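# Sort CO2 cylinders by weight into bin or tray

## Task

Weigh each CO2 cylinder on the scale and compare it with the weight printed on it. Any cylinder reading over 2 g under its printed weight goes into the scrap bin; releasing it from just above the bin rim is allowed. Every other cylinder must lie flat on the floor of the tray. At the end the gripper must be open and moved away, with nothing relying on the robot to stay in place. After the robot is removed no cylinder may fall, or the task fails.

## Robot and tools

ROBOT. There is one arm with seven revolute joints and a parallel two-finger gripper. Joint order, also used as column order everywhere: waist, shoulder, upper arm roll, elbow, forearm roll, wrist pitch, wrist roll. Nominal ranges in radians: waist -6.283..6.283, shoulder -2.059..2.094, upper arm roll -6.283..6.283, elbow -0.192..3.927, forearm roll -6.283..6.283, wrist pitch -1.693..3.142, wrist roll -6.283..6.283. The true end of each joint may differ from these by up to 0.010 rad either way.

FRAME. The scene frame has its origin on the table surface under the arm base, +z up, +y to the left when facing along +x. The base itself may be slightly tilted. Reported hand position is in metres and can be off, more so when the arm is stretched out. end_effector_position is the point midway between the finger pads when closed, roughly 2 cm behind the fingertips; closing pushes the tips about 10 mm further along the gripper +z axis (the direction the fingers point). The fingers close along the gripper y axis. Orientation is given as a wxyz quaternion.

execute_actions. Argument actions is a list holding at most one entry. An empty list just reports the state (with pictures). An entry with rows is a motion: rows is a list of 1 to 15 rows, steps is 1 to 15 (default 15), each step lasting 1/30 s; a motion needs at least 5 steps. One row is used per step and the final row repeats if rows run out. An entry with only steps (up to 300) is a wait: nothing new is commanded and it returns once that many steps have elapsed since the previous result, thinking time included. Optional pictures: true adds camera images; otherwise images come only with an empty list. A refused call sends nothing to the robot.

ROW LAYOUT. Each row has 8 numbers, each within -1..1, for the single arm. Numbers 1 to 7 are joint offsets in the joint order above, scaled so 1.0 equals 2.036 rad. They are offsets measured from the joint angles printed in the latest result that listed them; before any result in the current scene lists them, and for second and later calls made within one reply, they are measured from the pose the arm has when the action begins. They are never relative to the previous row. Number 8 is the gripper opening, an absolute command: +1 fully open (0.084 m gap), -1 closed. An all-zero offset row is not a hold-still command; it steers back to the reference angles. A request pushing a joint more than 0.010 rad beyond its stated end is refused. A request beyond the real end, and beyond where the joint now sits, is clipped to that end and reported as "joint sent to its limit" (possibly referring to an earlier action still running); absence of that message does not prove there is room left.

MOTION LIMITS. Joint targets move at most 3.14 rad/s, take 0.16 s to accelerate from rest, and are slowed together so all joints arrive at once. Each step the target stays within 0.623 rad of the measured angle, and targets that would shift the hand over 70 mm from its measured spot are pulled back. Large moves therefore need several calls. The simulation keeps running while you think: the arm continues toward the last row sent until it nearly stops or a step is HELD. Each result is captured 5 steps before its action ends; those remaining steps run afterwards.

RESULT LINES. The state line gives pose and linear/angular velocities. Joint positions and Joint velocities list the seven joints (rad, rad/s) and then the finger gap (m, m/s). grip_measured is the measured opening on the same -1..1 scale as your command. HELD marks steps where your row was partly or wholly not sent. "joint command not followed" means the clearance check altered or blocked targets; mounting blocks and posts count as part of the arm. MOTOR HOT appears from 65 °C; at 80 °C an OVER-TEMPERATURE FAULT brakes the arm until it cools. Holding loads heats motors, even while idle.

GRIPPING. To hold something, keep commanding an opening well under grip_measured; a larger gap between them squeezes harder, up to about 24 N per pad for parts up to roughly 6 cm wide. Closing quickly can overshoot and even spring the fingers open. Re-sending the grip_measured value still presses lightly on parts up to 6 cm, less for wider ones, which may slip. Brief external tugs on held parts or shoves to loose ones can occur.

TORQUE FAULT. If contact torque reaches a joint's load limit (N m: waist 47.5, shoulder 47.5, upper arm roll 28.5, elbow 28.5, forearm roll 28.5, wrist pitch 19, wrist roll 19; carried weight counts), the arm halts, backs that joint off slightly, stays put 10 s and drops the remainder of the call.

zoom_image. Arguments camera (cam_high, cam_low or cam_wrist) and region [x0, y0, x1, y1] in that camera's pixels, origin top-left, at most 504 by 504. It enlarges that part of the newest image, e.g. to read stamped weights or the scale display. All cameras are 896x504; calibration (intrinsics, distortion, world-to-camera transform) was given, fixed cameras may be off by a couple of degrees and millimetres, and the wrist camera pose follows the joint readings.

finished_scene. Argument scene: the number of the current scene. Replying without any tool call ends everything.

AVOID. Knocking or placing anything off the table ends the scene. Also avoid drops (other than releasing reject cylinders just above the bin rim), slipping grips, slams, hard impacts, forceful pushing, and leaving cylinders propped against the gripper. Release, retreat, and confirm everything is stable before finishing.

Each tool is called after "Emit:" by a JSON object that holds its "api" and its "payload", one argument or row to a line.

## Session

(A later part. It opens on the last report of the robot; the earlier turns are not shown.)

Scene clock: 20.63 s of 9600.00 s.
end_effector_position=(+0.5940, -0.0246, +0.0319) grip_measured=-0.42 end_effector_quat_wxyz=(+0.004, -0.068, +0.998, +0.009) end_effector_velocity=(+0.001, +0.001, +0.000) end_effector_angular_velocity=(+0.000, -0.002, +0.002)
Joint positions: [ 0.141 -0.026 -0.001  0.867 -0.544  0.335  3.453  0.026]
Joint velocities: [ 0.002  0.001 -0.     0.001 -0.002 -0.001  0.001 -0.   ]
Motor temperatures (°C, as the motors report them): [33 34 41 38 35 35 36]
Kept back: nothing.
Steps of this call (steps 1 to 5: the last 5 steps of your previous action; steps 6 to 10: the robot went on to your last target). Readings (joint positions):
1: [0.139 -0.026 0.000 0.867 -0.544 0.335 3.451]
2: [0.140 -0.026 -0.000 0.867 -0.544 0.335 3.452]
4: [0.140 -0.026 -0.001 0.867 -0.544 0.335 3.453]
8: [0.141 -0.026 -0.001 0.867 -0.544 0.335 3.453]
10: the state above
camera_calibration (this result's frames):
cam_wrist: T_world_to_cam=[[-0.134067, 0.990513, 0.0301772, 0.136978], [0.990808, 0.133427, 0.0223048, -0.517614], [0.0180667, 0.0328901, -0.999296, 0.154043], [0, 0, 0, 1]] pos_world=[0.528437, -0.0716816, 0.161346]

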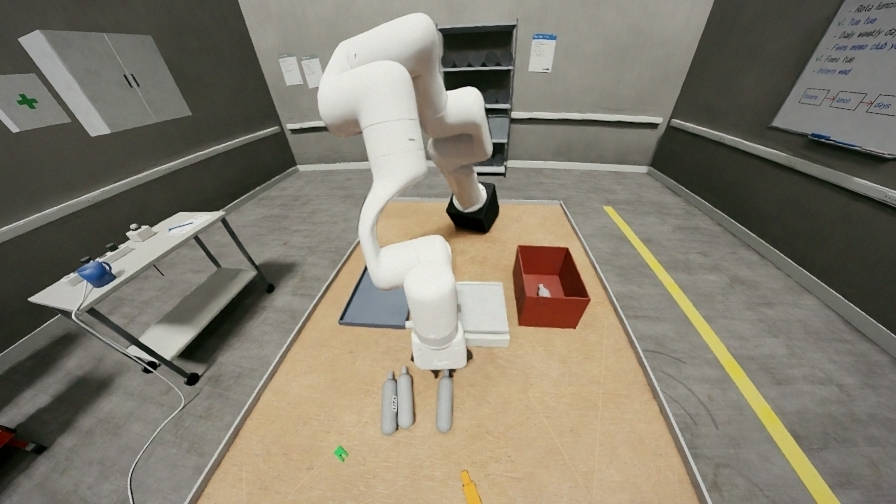

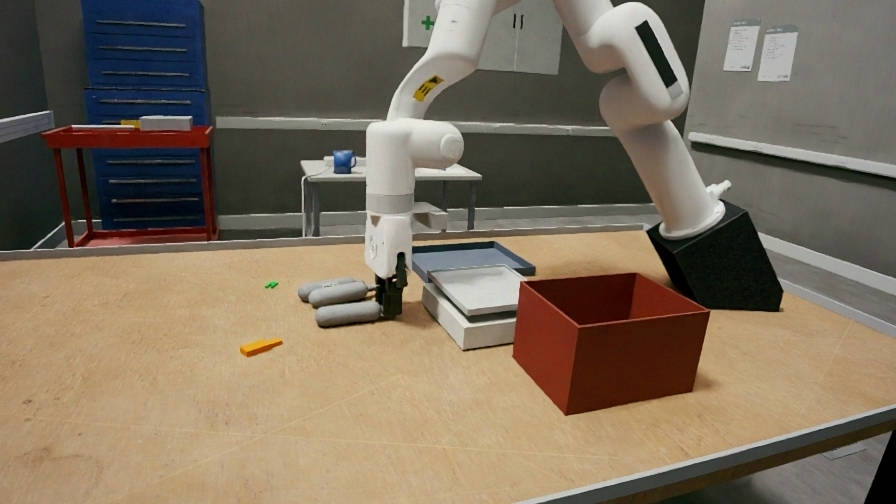

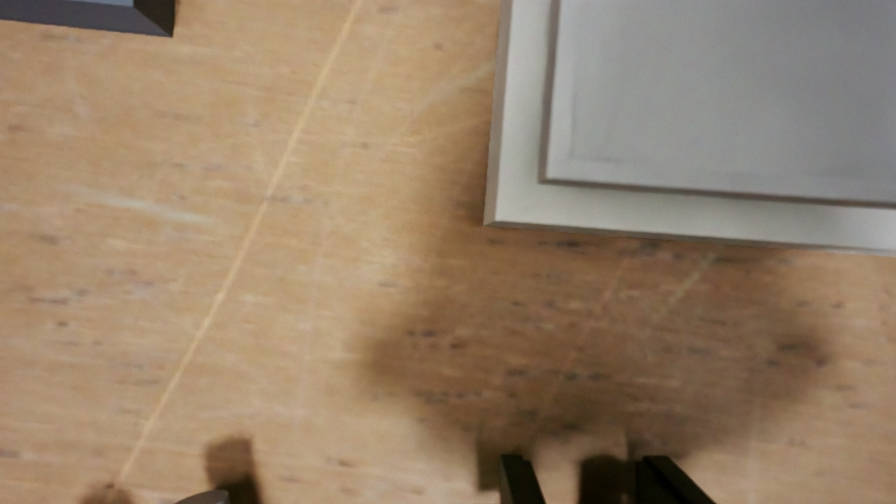

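Emit:
{"api": "execute_actions", "payload": {
  "actions": [
    {"rows":[[0.01,-0.035,0,-0.011,0.02,0.025,-0.01,-0.2],[0.02,-0.07,0,-0.022,0.038,0.05,-0.02,0.0],[0.02,-0.07,0,-0.022,0.038,0.05,-0.02,0.3],[0.02,-0.07,0,-0.022,0.038,0.05,-0.02,0.3],[0.02,-0.07,0,-0.022,0.038,0.05,-0.02,0.3],[0.02,-0.07,0,-0.022,0.038,0.05,-0.02,0.3],[0.02,-0.07,0,-0.022,0.038,0.05,-0.02,0.3],[0.046,0.028,0,0.139,0.036,0.13,0.013,0.3]],"steps":15}
  ]
}}

Emit:
{"api": "execute_actions", "payload": {
  "actions": [
    {"steps":20}
  ],
  "pictures": true
}}

Scene clock: 21.23 s of 9600.00 s.
end_effector_position=(+0.5980, -0.0227, +0.0771) grip_measured=+0.29 end_effector_quat_wxyz=(+0.005, -0.058, +0.998, +0.009) end_effector_velocity=(+0.094, +0.002, -0.039) end_effector_angular_velocity=(-0.110, +0.213, -0.144)
Joint positions: [ 0.183 -0.15  -0.001  0.847 -0.472  0.442  3.422  0.056]
Joint velocities: [ 0.12   0.379 -0.031  0.568  0.03   0.44   0.153 -0.   ]
Motor temperatures (°C, as the motors report them): [33 34 41 38 35 35 36]
Steps of this call (steps 1 to 8: the robot went on to your last target; steps 9 to 18: the first 10 steps of this action). Readings (joint positions):
9: [0.141 -0.026 -0.001 0.867 -0.544 0.335 3.453]
10: [0.143 -0.030 -0.001 0.865 -0.541 0.340 3.452]
12: [0.154 -0.069 -0.003 0.849 -0.517 0.372 3.439]
16: [0.178 -0.155 0.000 0.833 -0.476 0.423 3.418]
18: the state above

Scene clock: 21.90 s of 9600.00 s.
end_effector_position=(+0.6676, -0.0113, +0.0720) grip_measured=+0.29 end_effector_quat_wxyz=(-0.004, -0.036, +0.999, -0.008) end_effector_velocity=(+0.001, +0.000, -0.001) end_effector_angular_velocity=(-0.000, +0.001, -0.002)
Joint positions: [ 0.235  0.031 -0.001  1.149 -0.471  0.6    3.48   0.056]
Joint velocities: [ 0.001  0.004 -0.001  0.005  0.001  0.002  0.001 -0.   ]
Motor temperatures (°C, as the motors report them): [33 34 41 38 35 35 36]
Kept back: nothing.
Steps of this call (steps 1 to 5: the last 5 steps of your previous action; steps 6 to 20: the robot went on to your last target). Readings (joint positions):
1: [0.188 -0.132 -0.002 0.874 -0.471 0.460 3.429]
2: [0.196 -0.103 -0.003 0.920 -0.471 0.485 3.438]
4: [0.214 -0.039 -0.002 1.028 -0.471 0.537 3.457]
8: [0.232 0.020 0.000 1.129 -0.471 0.587 3.475]
20: the state above
camera_calibration (this result's frames):
cam_wrist: T_world_to_cam=[[-0.0693929, 0.997583, -0.00359244, 0.0917896], [0.997584, 0.0694041, 0.00309241, -0.597087], [0.00333427, -0.00336917, -0.999989, 0.201827], [0, 0, 0, 1]] pos_world=[0.601341, -0.0494475, 0.204001]

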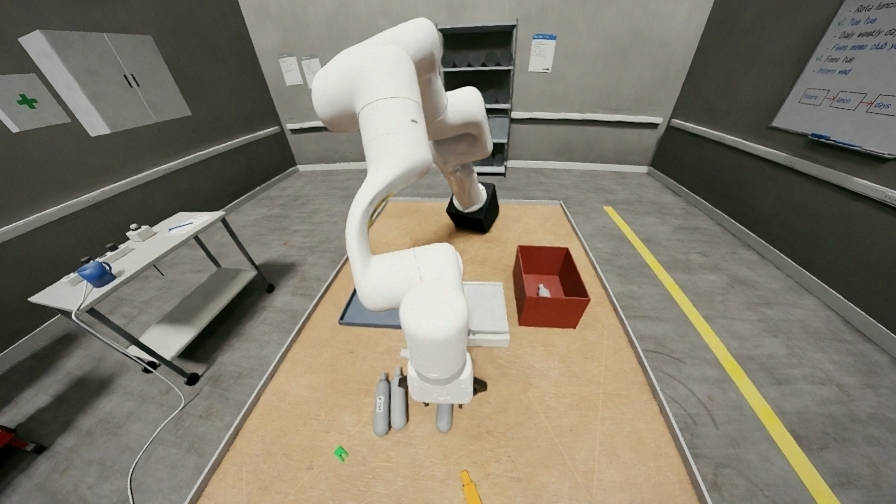

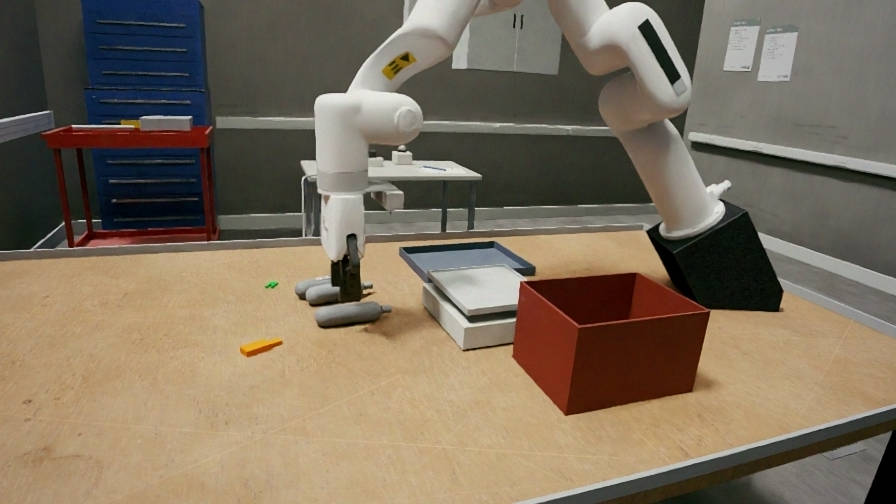

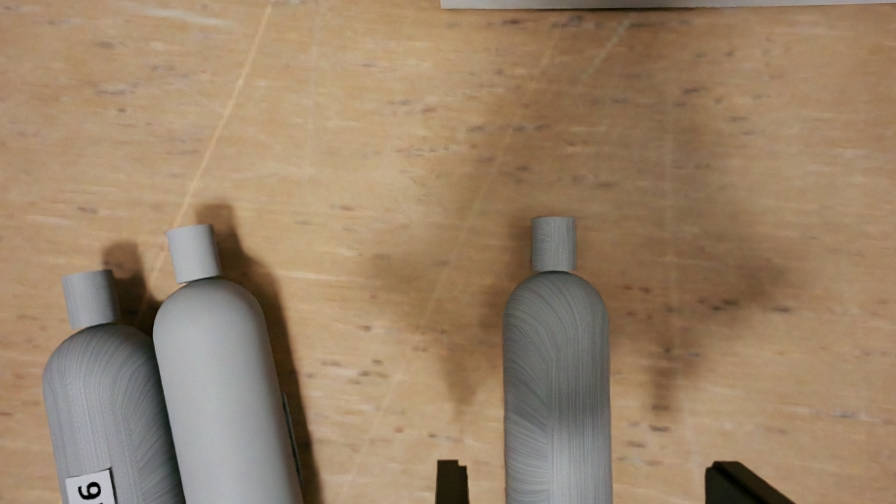

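Emit:
{"api": "zoom_image", "payload": {
  "camera": "cam_high",
  "region": [360, 385, 410, 425]
}}

Emit:
{"api": "execute_actions", "payload": {
  "actions": [
    {"rows":[[-0.004,0.014,0,0.005,-0.005,-0.01,0.002,0.3],[-0.009,0.028,0,0.01,-0.01,-0.02,0.005,0.3],[-0.013,0.043,0,0.015,-0.016,-0.031,0.007,0.3],[-0.0178,0.057,0,0.0203,-0.021,-0.041,0.0096,0.3]],"steps":15}
  ]
}}

Emit:
{"api": "execute_actions", "payload": {
  "actions": [
    {"steps":6}
  ]
}}

Region (360, 385, 410, 425) of cam_high's 896x504 image, scaled by 10.080, with more detail than that image has; it fills the top 403 rows of this view, and the rest is white.

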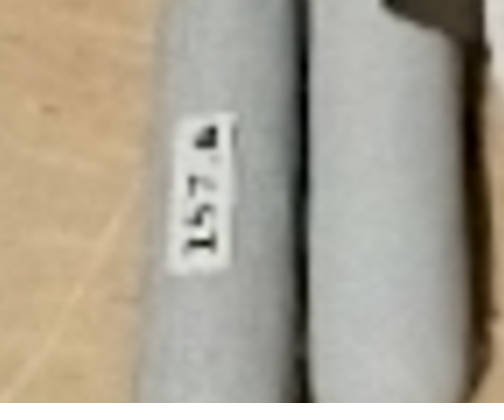

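Scene clock: 22.43 s of 9600.00 s.
end_effector_position=(+0.6676, -0.0164, +0.0263) grip_measured=+0.29 end_effector_quat_wxyz=(-0.006, -0.038, +0.999, -0.012) end_effector_velocity=(+0.038, +0.004, -0.002) end_effector_angular_velocity=(+0.016, -0.096, +0.006)
Joint positions: [ 0.2    0.143 -0.003  1.185 -0.51   0.523  3.498  0.056]
Joint velocities: [-0.021  0.051  0.015  0.069 -0.036 -0.08   0.017  0.   ]
Motor temperatures (°C, as the motors report them): [33 34 41 38 35 35 36]
Steps of this call (steps 1 to 6: the robot went on to your last target; steps 7 to 16: the first 10 steps of this action). Readings (joint positions):
7: [0.235 0.032 -0.001 1.150 -0.471 0.599 3.480]
8: [0.233 0.035 -0.001 1.152 -0.473 0.596 3.481]
10: [0.225 0.061 -0.000 1.164 -0.483 0.574 3.485]
14: [0.203 0.134 -0.003 1.181 -0.507 0.530 3.496]
16: the state above

Scene clock: 22.63 s of 9600.00 s.
end_effector_position=(+0.6721, -0.0155, +0.0278) grip_measured=+0.29 end_effector_quat_wxyz=(-0.001, -0.039, +0.999, -0.011) end_effector_velocity=(-0.007, -0.002, -0.009) end_effector_angular_velocity=(-0.004, +0.017, +0.002)
Joint positions: [ 0.199  0.145 -0.001  1.191 -0.513  0.517  3.499  0.056]
Joint velocities: [-0.004  0.013 -0.002 -0.007 -0.004 -0.003  0.002 -0.   ]
Motor temperatures (°C, as the motors report them): [33 34 41 38 35 35 36]
Kept back: nothing.
Steps of this call (steps 1 to 5: the last 5 steps of your previous action; step 6: the robot went on to your last target). Readings (joint positions):
1: [0.199 0.144 -0.002 1.187 -0.511 0.521 3.498]
2: [0.199 0.144 -0.002 1.189 -0.512 0.519 3.499]
4: [0.199 0.144 -0.001 1.191 -0.513 0.517 3.499]
6: the state above

Emit:
{"api": "execute_actions", "payload": {
  "actions": [
    {"rows":[[0,0.004,0,0,0,-0.003,0,0.2],[0,0.004,0,0,0,-0.003,0,0.1],[0,0.004,0,0,0,-0.003,0,0],[0,0.004,0,0,0,-0.003,0,-0.1],[0,0.004,0,0,0,-0.003,0,-0.2],[0,0.004,0,0,0,-0.003,0,-0.3],[0,0.004,0,0,0,-0.003,0,-0.4],[0,0.004,0,0,0,-0.003,0,-0.5],[0,0.004,0,0,0,-0.003,0,-0.65],[0,0.004,0,0,0,-0.003,0,-0.8]],"steps":15}
  ]
}}

Emit:
{"api": "execute_actions", "payload": {
  "actions": [
    {"rows":[[0.01,-0.032,0,-0.011,0.012,0.023,-0.005,-0.8],[0.02,-0.065,0,-0.023,0.024,0.047,-0.011,-0.8],[0.03,-0.097,0,-0.034,0.036,0.07,-0.016,-0.8],[0.04,-0.13,0,-0.046,0.047,0.093,-0.022,-0.8]],"steps":15}
  ]
}}

Emit:
{"api": "execute_actions", "payload": {
  "actions": [
    {"steps":8}
  ],
  "pictures": true
}}

Scene clock: 23.27 s of 9600.00 s.
end_effector_position=(+0.6708, -0.0136, +0.0244) grip_measured=-0.30 end_effector_quat_wxyz=(-0.002, -0.040, +0.999, -0.010) end_effector_velocity=(+0.000, -0.002, -0.001) end_effector_angular_velocity=(-0.001, -0.000, -0.005)
Joint positions: [ 0.199  0.153 -0.001  1.191 -0.513  0.511  3.499  0.031]
Joint velocities: [-0.001  0.001 -0.004 -0.     0.002 -0.003  0.     0.   ]
Motor temperatures (°C, as the motors report them): [33 34 41 38 35 35 36]
Steps of this call (steps 1 to 9: the robot went on to your last target; steps 10 to 19: the first 10 steps of this action). Readings (joint positions):
10: [0.198 0.147 -0.001 1.191 -0.513 0.516 3.499]
11: [0.198 0.148 -0.001 1.191 -0.513 0.515 3.499]
13: [0.199 0.151 -0.001 1.191 -0.513 0.512 3.499]
17: [0.199 0.153 -0.001 1.191 -0.513 0.511 3.499]
19: the state above

Scene clock: 23.77 s of 9600.00 s.
end_effector_position=(+0.6647, -0.0041, +0.1203) grip_measured=-0.30 end_effector_quat_wxyz=(+0.001, -0.034, +0.999, +0.001) end_effector_velocity=(-0.028, +0.013, +0.164) end_effector_angular_velocity=(+0.059, -0.007, -0.016)
Joint positions: [ 0.272 -0.087  0.002  1.115 -0.429  0.675  3.46   0.031]
Joint velocities: [ 0.127 -0.424  0.001 -0.133  0.147  0.285 -0.07  -0.   ]
Motor temperatures (°C, as the motors report them): [33 34 41 39 35 35 36]
Steps of this call (steps 1 to 5: the last 5 steps of your previous action; steps 6 to 15: the first 10 steps of this action, its rows measured from where the robot was after step 5). Readings (joint positions):
5: [0.199 0.153 -0.001 1.191 -0.513 0.510 3.499]
6: [0.199 0.153 -0.001 1.191 -0.513 0.511 3.499]
7: [0.200 0.149 -0.001 1.189 -0.511 0.515 3.498]
9: [0.213 0.110 -0.004 1.169 -0.494 0.549 3.491]
13: [0.258 -0.040 0.001 1.127 -0.444 0.646 3.467]
15: the state above

Scene clock: 24.03 s of 9600.00 s.
end_effector_position=(+0.6552, -0.0046, +0.1236) grip_measured=-0.30 end_effector_quat_wxyz=(-0.010, -0.034, +0.999, +0.001) end_effector_velocity=(+0.011, +0.003, +0.017) end_effector_angular_velocity=(+0.009, -0.031, -0.001)
Joint positions: [ 0.279 -0.108 -0.001  1.097 -0.418  0.699  3.455  0.031]
Joint velocities: [ 0.007 -0.024  0.005  0.014  0.006  0.007 -0.003 -0.   ]
Motor temperatures (°C, as the motors report them): [33 34 41 39 35 35 36]
Kept back: nothing.
Steps of this call (steps 1 to 5: the last 5 steps of your previous action; steps 6 to 8: the robot went on to your last target). Readings (joint positions):
1: [0.275 -0.098 0.002 1.111 -0.425 0.683 3.458]
2: [0.277 -0.103 0.001 1.106 -0.422 0.688 3.457]
4: [0.278 -0.106 -0.001 1.099 -0.420 0.695 3.455]
8: the state above
camera_calibration (this result's frames):
cam_wrist: T_world_to_cam=[[-0.0663072, 0.997682, 0.0153063, 0.080083], [0.997768, 0.0664188, -0.00690346, -0.584196], [-0.00790408, 0.0148144, -0.999859, 0.260946], [0, 0, 0, 1]] pos_world=[0.590265, -0.0449615, 0.25565]

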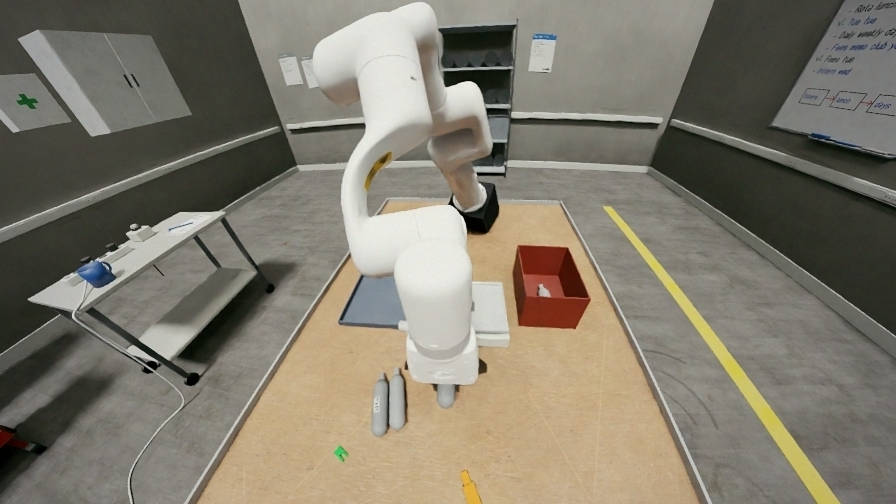

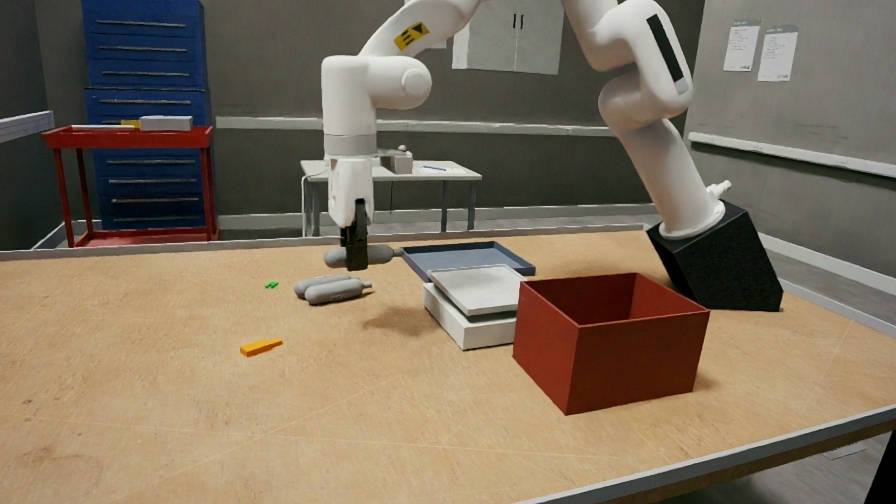

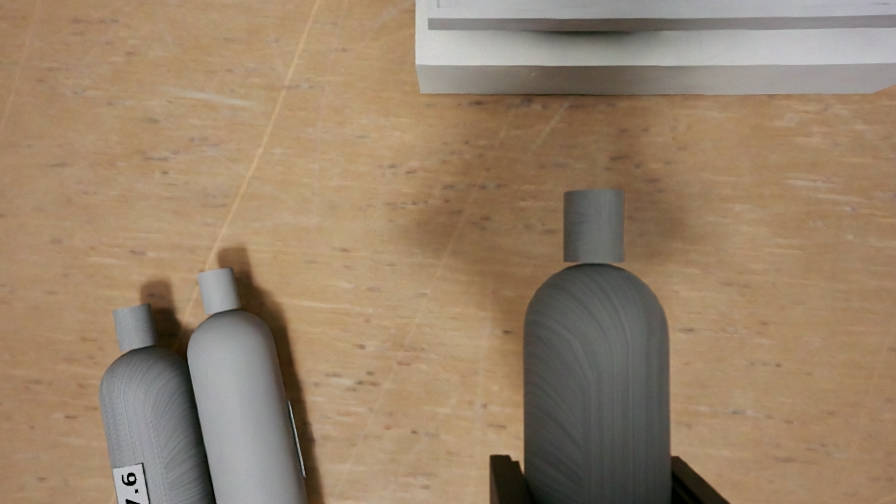

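Emit:
{"api": "execute_actions", "payload": {
  "actions": [
    {"rows":[[0.081,-0.319,0,-0.306,0.205,-0.76,-0.037,-0.8]],"steps":15}
  ]
}}

Emit:
{"api": "execute_actions", "payload": {
  "actions": [
    {"steps":25}
  ],
  "pictures": true
}}

Scene clock: 24.50 s of 9600.00 s.
end_effector_position=(+0.6531, +0.0504, +0.2171) grip_measured=-0.30 end_effector_quat_wxyz=(+0.139, +0.005, +0.982, +0.125) end_effector_velocity=(+0.026, +0.132, +0.399) end_effector_angular_velocity=(+0.985, -1.389, -0.463)
Joint positions: [ 0.355 -0.404 -0.     0.815 -0.228  0.369  3.42   0.031]
Joint velocities: [ 0.273 -1.098 -0.011 -1.06   0.701 -1.578 -0.126 -0.   ]
Motor temperatures (°C, as the motors report them): [33 34 41 39 35 35 36]
Steps of this call (steps 1 to 4: the robot went on to your last target; steps 5 to 14: the first 10 steps of this action). Readings (joint positions):
5: [0.280 -0.111 -0.001 1.097 -0.417 0.699 3.454]
6: [0.281 -0.115 -0.001 1.092 -0.414 0.693 3.454]
8: [0.292 -0.158 -0.004 1.044 -0.382 0.646 3.448]
12: [0.336 -0.327 0.001 0.887 -0.276 0.470 3.429]
14: the state above

Scene clock: 25.33 s of 9600.00 s.
end_effector_position=(+0.6663, -0.0038, +0.5136) grip_measured=-0.30 end_effector_quat_wxyz=(+0.643, +0.136, +0.703, +0.271) end_effector_velocity=(-0.013, -0.012, +0.022) end_effector_angular_velocity=(+0.029, -0.102, -0.045)
Joint positions: [ 0.444 -0.755 -0.002  0.476 -0.002 -0.836  3.379  0.031]
Joint velocities: [ 0.006 -0.011 -0.001 -0.028  0.013 -0.131 -0.003  0.   ]
Motor temperatures (°C, as the motors report them): [33 34 41 39 35 35 36]
Kept back: nothing.
Steps of this call (steps 1 to 5: the last 5 steps of your previous action; steps 6 to 25: the robot went on to your last target). Readings (joint positions):
1: [0.364 -0.440 -0.000 0.780 -0.205 0.315 3.416]
2: [0.373 -0.473 -0.000 0.748 -0.184 0.259 3.412]
4: [0.388 -0.533 -0.000 0.691 -0.146 0.143 3.405]
8: [0.409 -0.619 -0.001 0.608 -0.090 -0.094 3.395]
25: the state above
camera_calibration (this result's frames):
cam_wrist: T_world_to_cam=[[-0.167987, 0.812832, 0.55775, -0.137494], [0.124123, -0.543847, 0.829954, -0.442677], [0.977944, 0.208651, -0.00953241, -0.51385], [0, 0, 0, 1]] pos_world=[0.534366, -0.0217734, 0.439191]

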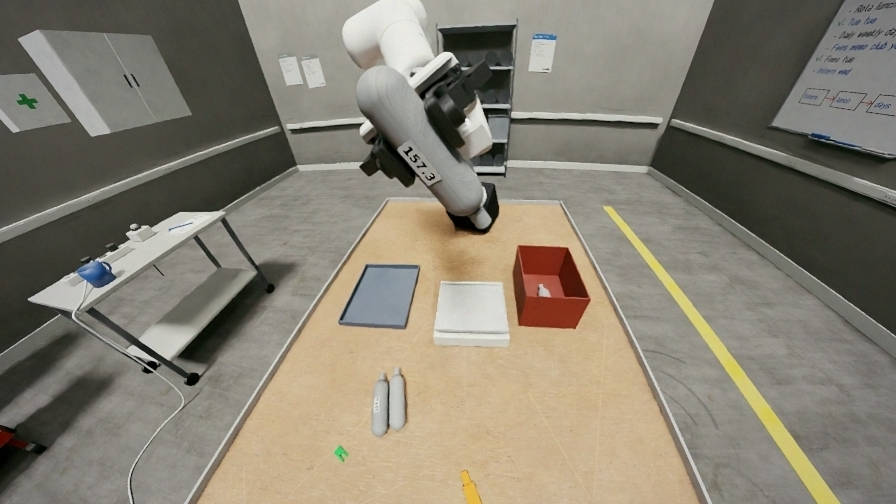

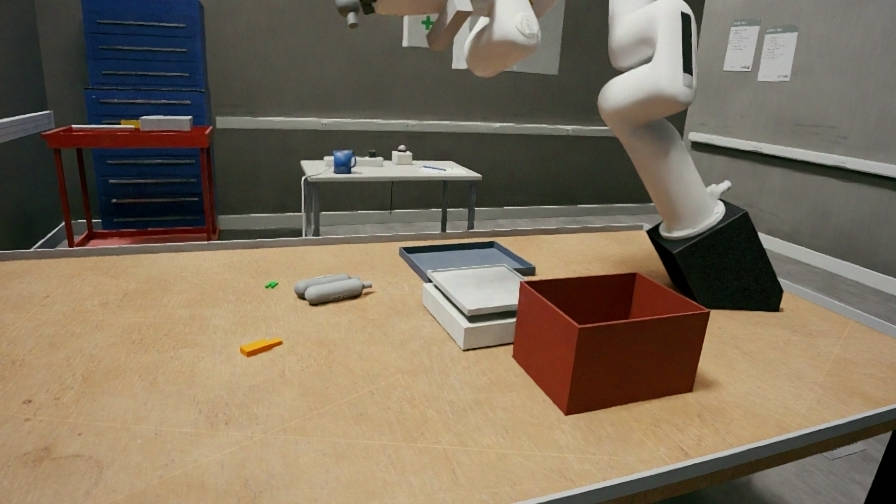

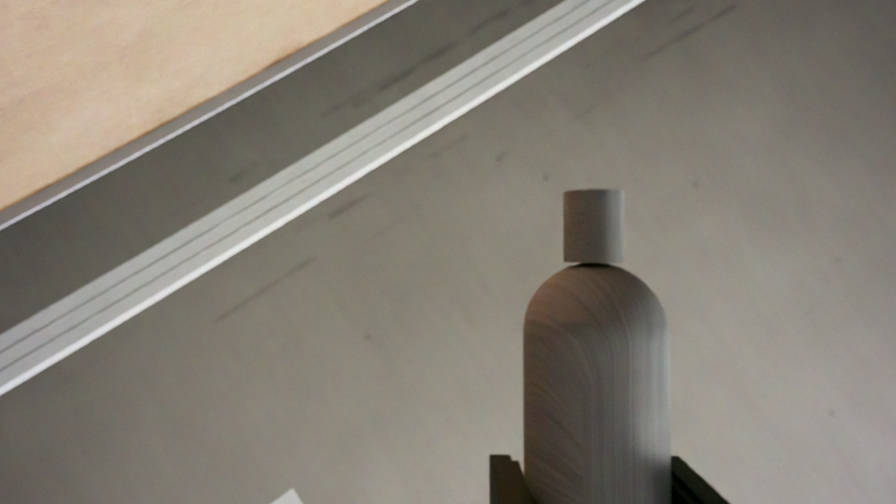

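Emit:
{"api": "execute_actions", "payload": {
  "actions": [
    {"rows":[[-0.0015,-0.026,0,-0.060,-0.258,0.745,0.104,-0.8]],"steps":15}
  ]
}}

Emit:
{"api": "execute_actions", "payload": {
  "actions": [
    {"steps":25}
  ]
}}

Scene clock: 25.83 s of 9600.00 s.
end_effector_position=(+0.6419, +0.0695, +0.4333) grip_measured=-0.30 end_effector_quat_wxyz=(+0.517, +0.038, +0.808, +0.279) end_effector_velocity=(-0.143, +0.211, -0.391) end_effector_angular_velocity=(-0.713, +1.221, +0.796)
Joint positions: [ 0.443 -0.78  -0.001  0.42  -0.236 -0.524  3.474  0.031]
Joint velocities: [-0.005 -0.079  0.001 -0.18  -0.789  1.429  0.318 -0.   ]
Motor temperatures (°C, as the motors report them): [33 34 41 39 35 35 36]
Steps of this call (steps 1 to 5: the robot went on to your last target; steps 6 to 15: the first 10 steps of this action). Readings (joint positions):
6: [0.444 -0.757 -0.001 0.474 -0.001 -0.846 3.379]
7: [0.444 -0.758 -0.002 0.473 -0.005 -0.841 3.381]
9: [0.444 -0.762 -0.003 0.466 -0.045 -0.794 3.397]
13: [0.443 -0.774 -0.001 0.433 -0.179 -0.617 3.451]
15: the state above

Scene clock: 26.67 s of 9600.00 s.
end_effector_position=(+0.4519, +0.0249, +0.1828) grip_measured=-0.30 end_effector_quat_wxyz=(+0.018, -0.079, +0.996, +0.022) end_effector_velocity=(-0.032, -0.031, -0.011) end_effector_angular_velocity=(-0.132, +0.138, +0.012)
Joint positions: [ 0.441 -0.808 -0.002  0.354 -0.524  0.662  3.59   0.031]
Joint velocities: [ 0.003 -0.009  0.003  0.015 -0.031  0.212  0.013 -0.   ]
Motor temperatures (°C, as the motors report them): [33 34 41 39 35 36 36]
Kept back: nothing.
Steps of this call (steps 1 to 5: the last 5 steps of your previous action; steps 6 to 25: the robot went on to your last target). Readings (joint positions):
1: [0.443 -0.782 -0.001 0.414 -0.261 -0.475 3.484]
2: [0.443 -0.785 -0.001 0.409 -0.285 -0.426 3.494]
4: [0.442 -0.789 -0.001 0.399 -0.328 -0.325 3.511]
8: [0.442 -0.795 -0.001 0.384 -0.394 -0.116 3.538]
25: the state above

Emit:
{"api": "execute_actions", "payload": {
  "actions": [
    {"rows":[[-0.019,0.038,0,0.002,-0.022,-0.026,0.018,-0.8],[-0.038,0.075,0,0.005,-0.046,-0.062,0.036,-0.8],[-0.052,0.103,0,0.008,-0.066,-0.088,0.049,-0.8],[-0.064,0.128,0,0.011,-0.085,-0.11,0.061,-0.8],[-0.074,0.147,0,0.013,-0.1,-0.128,0.07,-0.8],[-0.081,0.162,0,0.015,-0.112,-0.142,0.077,-0.8],[-0.086,0.172,0,0.016,-0.119,-0.151,0.082,-0.8],[-0.09,0.179,0,0.017,-0.125,-0.157,0.085,-0.8],[-0.0925,0.184,0,0.0174,-0.128,-0.162,0.0875,-0.8],[-0.0943,0.188,0,0.0177,-0.131,-0.165,0.0894,-0.8]],"steps":15}
  ]
}}

Emit:
{"api": "execute_actions", "payload": {
  "actions": [
    {"steps":10}
  ]
}}

Emit:
{"api": "execute_actions", "payload": {
  "actions": [
    {"rows":[[0,0,0,0,0,0,0,-0.3],[0,0,0,0,0,0,0,0],[0,0,0,0,0,0,0,0.7]],"steps":8}
  ]
}}

Emit:
{"api": "execute_actions", "payload": {
  "actions": [
    {"steps":40}
  ],
  "pictures": true
}}

Scene clock: 27.27 s of 9600.00 s.
end_effector_position=(+0.4547, +0.0187, +0.1034) grip_measured=-0.30 end_effector_quat_wxyz=(+0.003, -0.076, +0.997, +0.004) end_effector_velocity=(-0.038, +0.002, -0.229) end_effector_angular_velocity=(+0.067, +0.116, +0.020)
Joint positions: [ 0.287 -0.498 -0.002  0.38  -0.734  0.398  3.735  0.031]
Joint velocities: [-0.441  0.883 -0.007  0.078 -0.632 -0.788  0.409  0.   ]
Motor temperatures (°C, as the motors report them): [33 34 41 39 35 36 36]
Steps of this call (steps 1 to 8: the robot went on to your last target; steps 9 to 18: the first 10 steps of this action). Readings (joint positions):
9: [0.441 -0.808 -0.001 0.354 -0.527 0.679 3.591]
10: [0.438 -0.804 -0.001 0.354 -0.530 0.674 3.594]
12: [0.415 -0.760 -0.001 0.359 -0.557 0.629 3.616]
16: [0.323 -0.573 -0.002 0.374 -0.681 0.463 3.701]
18: the state above

Scene clock: 27.60 s of 9600.00 s.
end_effector_position=(+0.4544, +0.0202, +0.0866) grip_measured=-0.30 end_effector_quat_wxyz=(+0.004, -0.077, +0.997, +0.010) end_effector_velocity=(-0.003, +0.001, -0.005) end_effector_angular_velocity=(+0.003, +0.006, +0.004)
Joint positions: [ 0.25  -0.428 -0.002  0.39  -0.79   0.327  3.771  0.031]
Joint velocities: [-0.009  0.019  0.    -0.001 -0.015 -0.016  0.008 -0.   ]
Motor temperatures (°C, as the motors report them): [33 34 41 39 35 36 36]
Kept back: nothing.
Steps of this call (steps 1 to 5: the last 5 steps of your previous action; steps 6 to 10: the robot went on to your last target). Readings (joint positions):
1: [0.274 -0.473 -0.002 0.382 -0.753 0.375 3.747]
2: [0.265 -0.456 -0.002 0.384 -0.766 0.359 3.755]
4: [0.256 -0.439 -0.002 0.387 -0.780 0.341 3.764]
8: [0.251 -0.430 -0.002 0.390 -0.788 0.329 3.770]
10: the state above

Scene clock: 27.70 s of 9600.00 s.
end_effector_position=(+0.4545, +0.0203, +0.0867) grip_measured=-0.07 end_effector_quat_wxyz=(+0.004, -0.077, +0.997, +0.010) end_effector_velocity=(+0.009, +0.002, +0.007) end_effector_angular_velocity=(+0.005, -0.024, +0.001)
Joint positions: [ 0.25  -0.428 -0.001  0.39  -0.79   0.327  3.771  0.041]
Joint velocities: [ 0.005 -0.015  0.004  0.008  0.003 -0.001 -0.001  0.202]
Motor temperatures (°C, as the motors report them): [33 34 41 39 35 36 36]
Steps of this call (steps 1 to 3: the first 3 steps of this action). Readings (joint positions):
1: [0.250 -0.428 -0.002 0.390 -0.790 0.327 3.771]
2: [0.250 -0.428 -0.002 0.390 -0.790 0.327 3.771]
3: the state above

Scene clock: 29.03 s of 9600.00 s.
end_effector_position=(+0.4544, +0.0202, +0.0866) grip_measured=+0.70 end_effector_quat_wxyz=(+0.004, -0.077, +0.997, +0.010) end_effector_velocity=(-0.000, -0.001, -0.000) end_effector_angular_velocity=(-0.002, +0.002, -0.002)
Joint positions: [ 0.25  -0.428 -0.002  0.39  -0.79   0.327  3.771  0.073]
Joint velocities: [-0.     0.001 -0.002  0.    -0.     0.002  0.    -0.   ]
Motor temperatures (°C, as the motors report them): [33 34 41 39 35 36 36]
Kept back: nothing.
Steps of this call (steps 1 to 5: the last 5 steps of your previous action; steps 6 to 15: the robot went on to your last target; steps 16 to 40: nothing new was sent). Readings (joint positions):
1: [0.250 -0.429 -0.001 0.390 -0.790 0.327 3.771]
2: [0.250 -0.429 -0.001 0.391 -0.790 0.327 3.771]
4: [0.250 -0.429 -0.001 0.390 -0.790 0.327 3.771]
8: [0.250 -0.429 -0.001 0.390 -0.790 0.327 3.771]
40: the state above
The arm was judged still, so your last target was given up. Only a new action makes it travel on or press farther. Fingers that are still opening or closing keep moving.
camera_calibration (this result's frames):
cam_wrist: T_world_to_cam=[[-0.151287, 0.987965, 0.0322146, 0.0799413], [0.988351, 0.15064, 0.0216736, -0.385736], [0.0165599, 0.0351183, -0.999246, 0.210398], [0, 0, 0, 1]] pos_world=[0.389853, -0.0282608, 0.216024]

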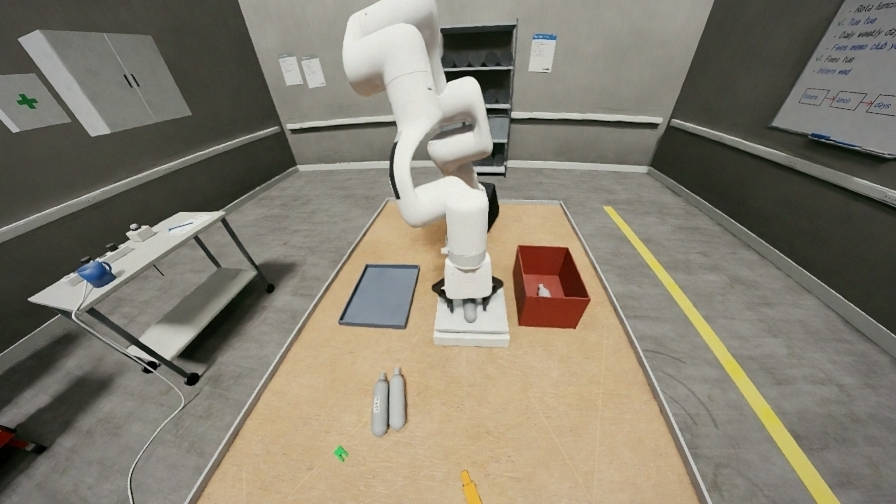

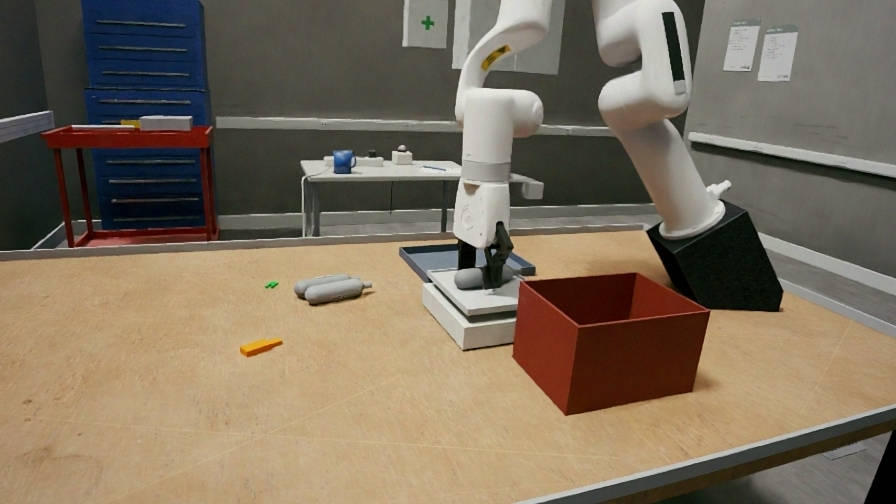

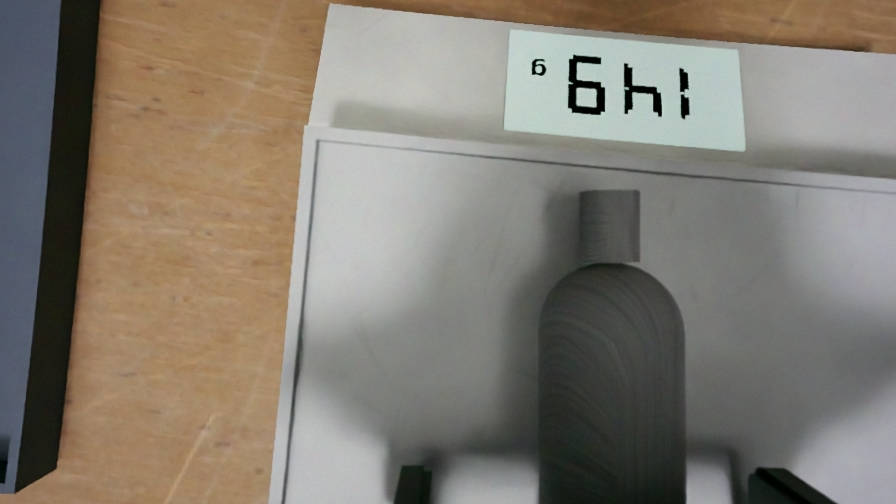

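149 → scrap.

Emit:
{"api": "execute_actions", "payload": {
  "actions": [
    {"rows":[[0,0,0,0,0,0,0,0.4],[0,0,0,0,0,0,0,0.2],[0,0,0,0,0,0,0,0.05],[0,0,0,0,0,0,0,-0.1],[0,0,0,0,0,0,0,-0.2],[0,0,0,0,0,0,0,-0.3],[0,0,0,0,0,0,0,-0.4],[0,0,0,0,0,0,0,-0.5],[0,0,0,0,0,0,0,-0.65],[0,0,0,0,0,0,0,-0.8]],"steps":15}
  ]
}}

Emit:
{"api": "execute_actions", "payload": {
  "actions": [
    {"rows":[[0.03,-0.06,0,-0.005,0.045,0.055,-0.03,-0.8],[0.06,-0.12,0,-0.012,0.09,0.11,-0.06,-0.8],[0.095,-0.19,0,-0.018,0.13,0.175,-0.09,-0.8]],"steps":15}
  ]
}}

Emit:
{"api": "execute_actions", "payload": {
  "actions": [
    {"rows":[[0.299,0.15,0,0.039,-0.155,0.09,0.462,-0.8]],"steps":15}
  ]
}}

Emit:
{"api": "execute_actions", "payload": {
  "actions": [
    {"steps":12}
  ]
}}

Scene clock: 29.57 s of 9600.00 s.
end_effector_position=(+0.4544, +0.0202, +0.0866) grip_measured=-0.30 end_effector_quat_wxyz=(+0.004, -0.077, +0.997, +0.010) end_effector_velocity=(+0.000, -0.000, +0.000) end_effector_angular_velocity=(-0.000, -0.000, -0.001)
Joint positions: [ 0.25  -0.428 -0.001  0.39  -0.79   0.327  3.771  0.031]
Joint velocities: [-0. -0. -0.  0. -0. -0.  0.  0.]
Motor temperatures (°C, as the motors report them): [33 34 41 39 35 36 36]
Steps of this call (steps 1 to 6: nothing new was sent; steps 7 to 16: the first 10 steps of this action). Readings (joint positions):
7: [0.250 -0.428 -0.002 0.390 -0.790 0.327 3.771]
8: [0.250 -0.428 -0.002 0.390 -0.790 0.327 3.771]
10: [0.250 -0.428 -0.002 0.390 -0.790 0.327 3.771]
14: [0.250 -0.428 -0.001 0.390 -0.790 0.327 3.771]
16: the state above

Scene clock: 30.07 s of 9600.00 s.
end_effector_position=(+0.4569, +0.0212, +0.1724) grip_measured=-0.30 end_effector_quat_wxyz=(+0.019, -0.078, +0.997, +0.011) end_effector_velocity=(-0.047, +0.017, +0.190) end_effector_angular_velocity=(+0.158, -0.005, +0.030)
Joint positions: [ 0.415 -0.762 -0.     0.363 -0.565  0.627  3.616  0.031]
Joint velocities: [ 0.384 -0.783 -0.003 -0.073  0.499  0.687 -0.348 -0.   ]
Motor temperatures (°C, as the motors report them): [33 34 41 39 35 36 36]
Steps of this call (steps 1 to 5: the last 5 steps of your previous action; steps 6 to 15: the first 10 steps of this action, its rows measured from where the robot was after step 5). Readings (joint positions):
5: [0.250 -0.428 -0.001 0.390 -0.790 0.327 3.771]
6: [0.250 -0.428 -0.002 0.390 -0.789 0.328 3.771]
7: [0.252 -0.433 -0.002 0.389 -0.785 0.333 3.768]
9: [0.275 -0.476 -0.003 0.383 -0.750 0.378 3.744]
13: [0.377 -0.684 -0.001 0.369 -0.614 0.560 3.650]
15: the state above

Scene clock: 30.57 s of 9600.00 s.
end_effector_position=(+0.4134, +0.1086, +0.1783) grip_measured=-0.30 end_effector_quat_wxyz=(-0.006, -0.104, +0.994, +0.014) end_effector_velocity=(-0.154, +0.325, +0.021) end_effector_angular_velocity=(-0.076, -0.049, -0.321)
Joint positions: [ 0.753 -0.65  -0.002  0.393 -0.692  0.772  3.968  0.031]
Joint velocities: [ 1.248  0.628 -0.002  0.168 -0.648  0.364  2.018 -0.   ]
Motor temperatures (°C, as the motors report them): [33 34 41 39 35 36 36]
Steps of this call (steps 1 to 5: the last 5 steps of your previous action; steps 6 to 15: the first 10 steps of this action, its rows measured from where the robot was after step 5). Readings (joint positions):
5: [0.439 -0.807 -0.002 0.353 -0.531 0.676 3.592]
6: [0.441 -0.808 -0.002 0.353 -0.529 0.679 3.591]
7: [0.446 -0.807 -0.002 0.353 -0.531 0.682 3.596]
9: [0.490 -0.785 -0.004 0.361 -0.556 0.697 3.643]
13: [0.668 -0.693 -0.002 0.382 -0.648 0.747 3.844]
15: the state above

Scene clock: 30.97 s of 9600.00 s.
end_effector_position=(+0.3742, +0.1792, +0.1884) grip_measured=-0.30 end_effector_quat_wxyz=(+0.019, -0.023, +1.000, +0.007) end_effector_velocity=(-0.004, +0.011, +0.004) end_effector_angular_velocity=(-0.000, -0.022, -0.070)
Joint positions: [ 1.041 -0.505 -0.002  0.431 -0.843  0.858  4.52   0.031]
Joint velocities: [ 0.058  0.024 -0.008  0.014 -0.035  0.025  0.138 -0.   ]
Motor temperatures (°C, as the motors report them): [33 34 41 39 35 36 36]
Kept back: nothing.
Steps of this call (steps 1 to 5: the last 5 steps of your previous action; steps 6 to 12: the robot went on to your last target). Readings (joint positions):
1: [0.794 -0.629 -0.002 0.399 -0.714 0.784 4.039]
2: [0.835 -0.608 -0.002 0.404 -0.735 0.796 4.114]
4: [0.916 -0.568 -0.002 0.415 -0.777 0.820 4.270]
8: [1.020 -0.515 0.000 0.428 -0.831 0.850 4.474]
12: the state above

Emit:
{"api": "execute_actions", "payload": {
  "actions": [
    {"rows":[[0.003,0.084,0,0.035,-0.01,-0.042,0.003,-0.8]],"steps":15}
  ]
}}

Emit:
{"api": "execute_actions", "payload": {
  "actions": [
    {"rows":[[0,0,0,0,0,0,0,0.4]],"steps":10}
  ]
}}

Emit:
{"api": "execute_actions", "payload": {
  "actions": [
    {"rows":[[-0.1,-0.1,0,0.01,0.07,0,-0.15,-0.4],[-0.2,-0.16,0,0.015,0.13,-0.005,-0.3,-0.4],[-0.43,-0.223,0,0.026,0.29,-0.013,-0.64,-0.4]],"steps":15}
  ]
}}

Emit:
{"api": "execute_actions", "payload": {
  "actions": [
    {"steps":22}
  ],
  "pictures": true
}}

Scene clock: 31.47 s of 9600.00 s.
end_effector_position=(+0.3676, +0.2156, +0.1693) grip_measured=-0.30 end_effector_quat_wxyz=(+0.004, -0.056, +0.998, +0.019) end_effector_velocity=(+0.008, +0.027, -0.006) end_effector_angular_velocity=(+0.041, +0.007, +0.020)
Joint positions: [ 1.047 -0.342 -0.002  0.498 -0.862  0.778  4.526  0.031]
Joint velocities: [-0.002  0.094 -0.008  0.063 -0.013 -0.065 -0.003  0.   ]
Motor temperatures (°C, as the motors report them): [33 34 41 39 35 36 36]
Steps of this call (steps 1 to 5: the robot went on to your last target; steps 6 to 15: the first 10 steps of this action). Readings (joint positions):
6: [1.046 -0.502 -0.002 0.432 -0.846 0.859 4.531]
7: [1.047 -0.498 -0.002 0.434 -0.846 0.856 4.531]
9: [1.047 -0.455 -0.003 0.454 -0.851 0.833 4.530]
13: [1.048 -0.354 -0.002 0.492 -0.861 0.784 4.527]
15: the state above

Scene clock: 31.80 s of 9600.00 s.
end_effector_position=(+0.3687, +0.2179, +0.1695) grip_measured=+0.37 end_effector_quat_wxyz=(+0.004, -0.057, +0.998, +0.021) end_effector_velocity=(-0.001, -0.001, -0.001) end_effector_angular_velocity=(-0.003, +0.002, -0.001)
Joint positions: [ 1.047 -0.337 -0.002  0.503 -0.863  0.773  4.526  0.06 ]
Joint velocities: [-0.    -0.    -0.    -0.002  0.     0.002  0.001  0.12 ]
Motor temperatures (°C, as the motors report them): [33 34 41 39 35 36 36]
Steps of this call (steps 1 to 5: the last 5 steps of your previous action; steps 6 to 10: the first 5 steps of this action, its rows measured from where the robot was after step 5). Readings (joint positions):
5: [1.047 -0.336 -0.002 0.502 -0.863 0.773 4.526]
6: [1.047 -0.336 -0.002 0.502 -0.863 0.773 4.526]
7: [1.047 -0.336 -0.002 0.502 -0.863 0.773 4.526]
9: [1.047 -0.337 -0.002 0.503 -0.863 0.773 4.526]
10: the state above

Scene clock: 32.30 s of 9600.00 s.
end_effector_position=(+0.4374, +0.1450, +0.1820) grip_measured=-0.42 end_effector_quat_wxyz=(-0.019, +0.032, +0.999, +0.030) end_effector_velocity=(+0.232, -0.359, +0.018) end_effector_angular_velocity=(-0.011, +0.157, -0.664)
Joint positions: [ 0.793 -0.508 -0.003  0.523 -0.657  0.765  4.252  0.026]
Joint velocities: [-1.137 -0.585 -0.004  0.062  0.785 -0.034 -1.129 -0.   ]
Motor temperatures (°C, as the motors report them): [33 34 41 39 35 36 36]
Steps of this call (steps 1 to 5: the last 5 steps of your previous action; steps 6 to 15: the first 10 steps of this action, its rows measured from where the robot was after step 5). Readings (joint positions):
5: [1.047 -0.336 -0.002 0.502 -0.863 0.773 4.526]
6: [1.047 -0.337 -0.002 0.502 -0.863 0.773 4.526]
7: [1.044 -0.339 -0.002 0.502 -0.860 0.773 4.520]
9: [1.013 -0.366 0.001 0.502 -0.837 0.772 4.473]
13: [0.868 -0.466 -0.003 0.518 -0.712 0.767 4.327]
15: the state above

Scene clock: 33.03 s of 9600.00 s.
end_effector_position=(+0.5114, -0.0659, +0.2162) grip_measured=-0.42 end_effector_quat_wxyz=(+0.012, -0.033, +0.999, +0.012) end_effector_velocity=(-0.004, -0.015, +0.001) end_effector_angular_velocity=(-0.009, +0.002, +0.083)
Joint positions: [ 0.178 -0.787 -0.002  0.554 -0.276  0.747  3.237  0.026]
Joint velocities: [-0.058 -0.017  0.009 -0.008  0.042  0.    -0.153  0.   ]
Motor temperatures (°C, as the motors report them): [33 34 41 39 35 36 36]
Kept back: nothing.
Steps of this call (steps 1 to 5: the last 5 steps of your previous action; steps 6 to 22: the robot went on to your last target). Readings (joint positions):
1: [0.755 -0.527 -0.003 0.525 -0.631 0.763 4.214]
2: [0.717 -0.545 -0.003 0.527 -0.607 0.762 4.176]
4: [0.641 -0.578 -0.003 0.531 -0.561 0.760 4.095]
8: [0.497 -0.643 -0.003 0.538 -0.473 0.756 3.902]
22: the state above
camera_calibration (this result's frames):
cam_wrist: T_world_to_cam=[[-0.0651639, 0.997237, 0.0356772, 0.125303], [0.997241, 0.0638071, 0.0379342, -0.445634], [0.0355529, 0.0380507, -0.998643, 0.33237], [0, 0, 0, 1]] pos_world=[0.440753, -0.109169, 0.344354]

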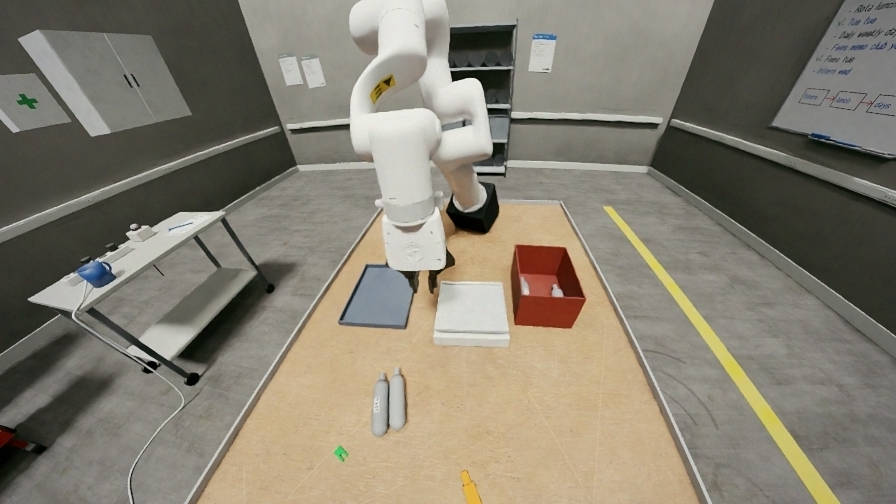

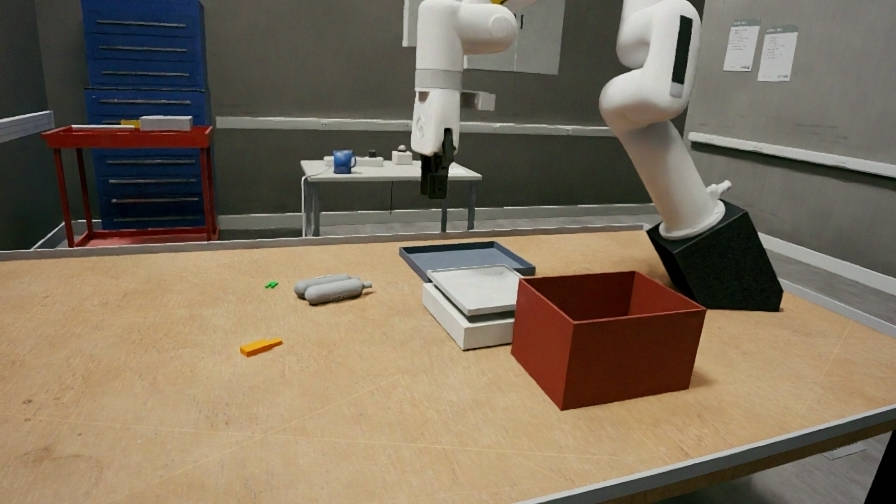

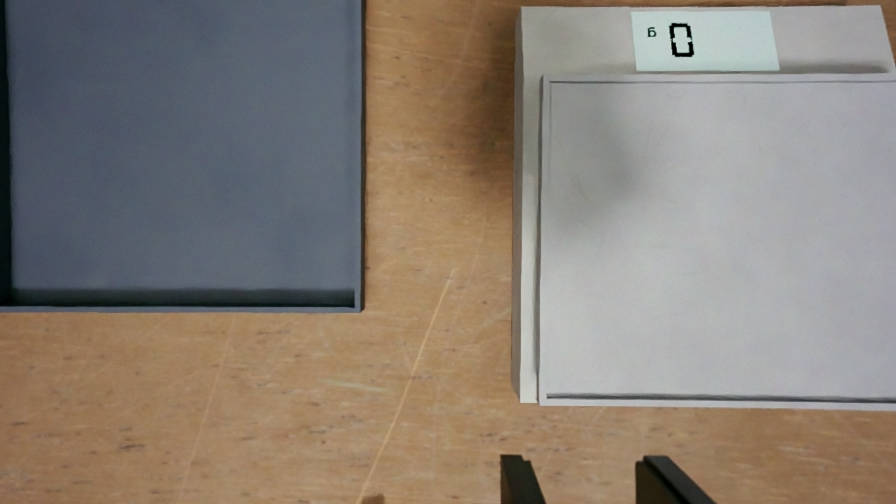

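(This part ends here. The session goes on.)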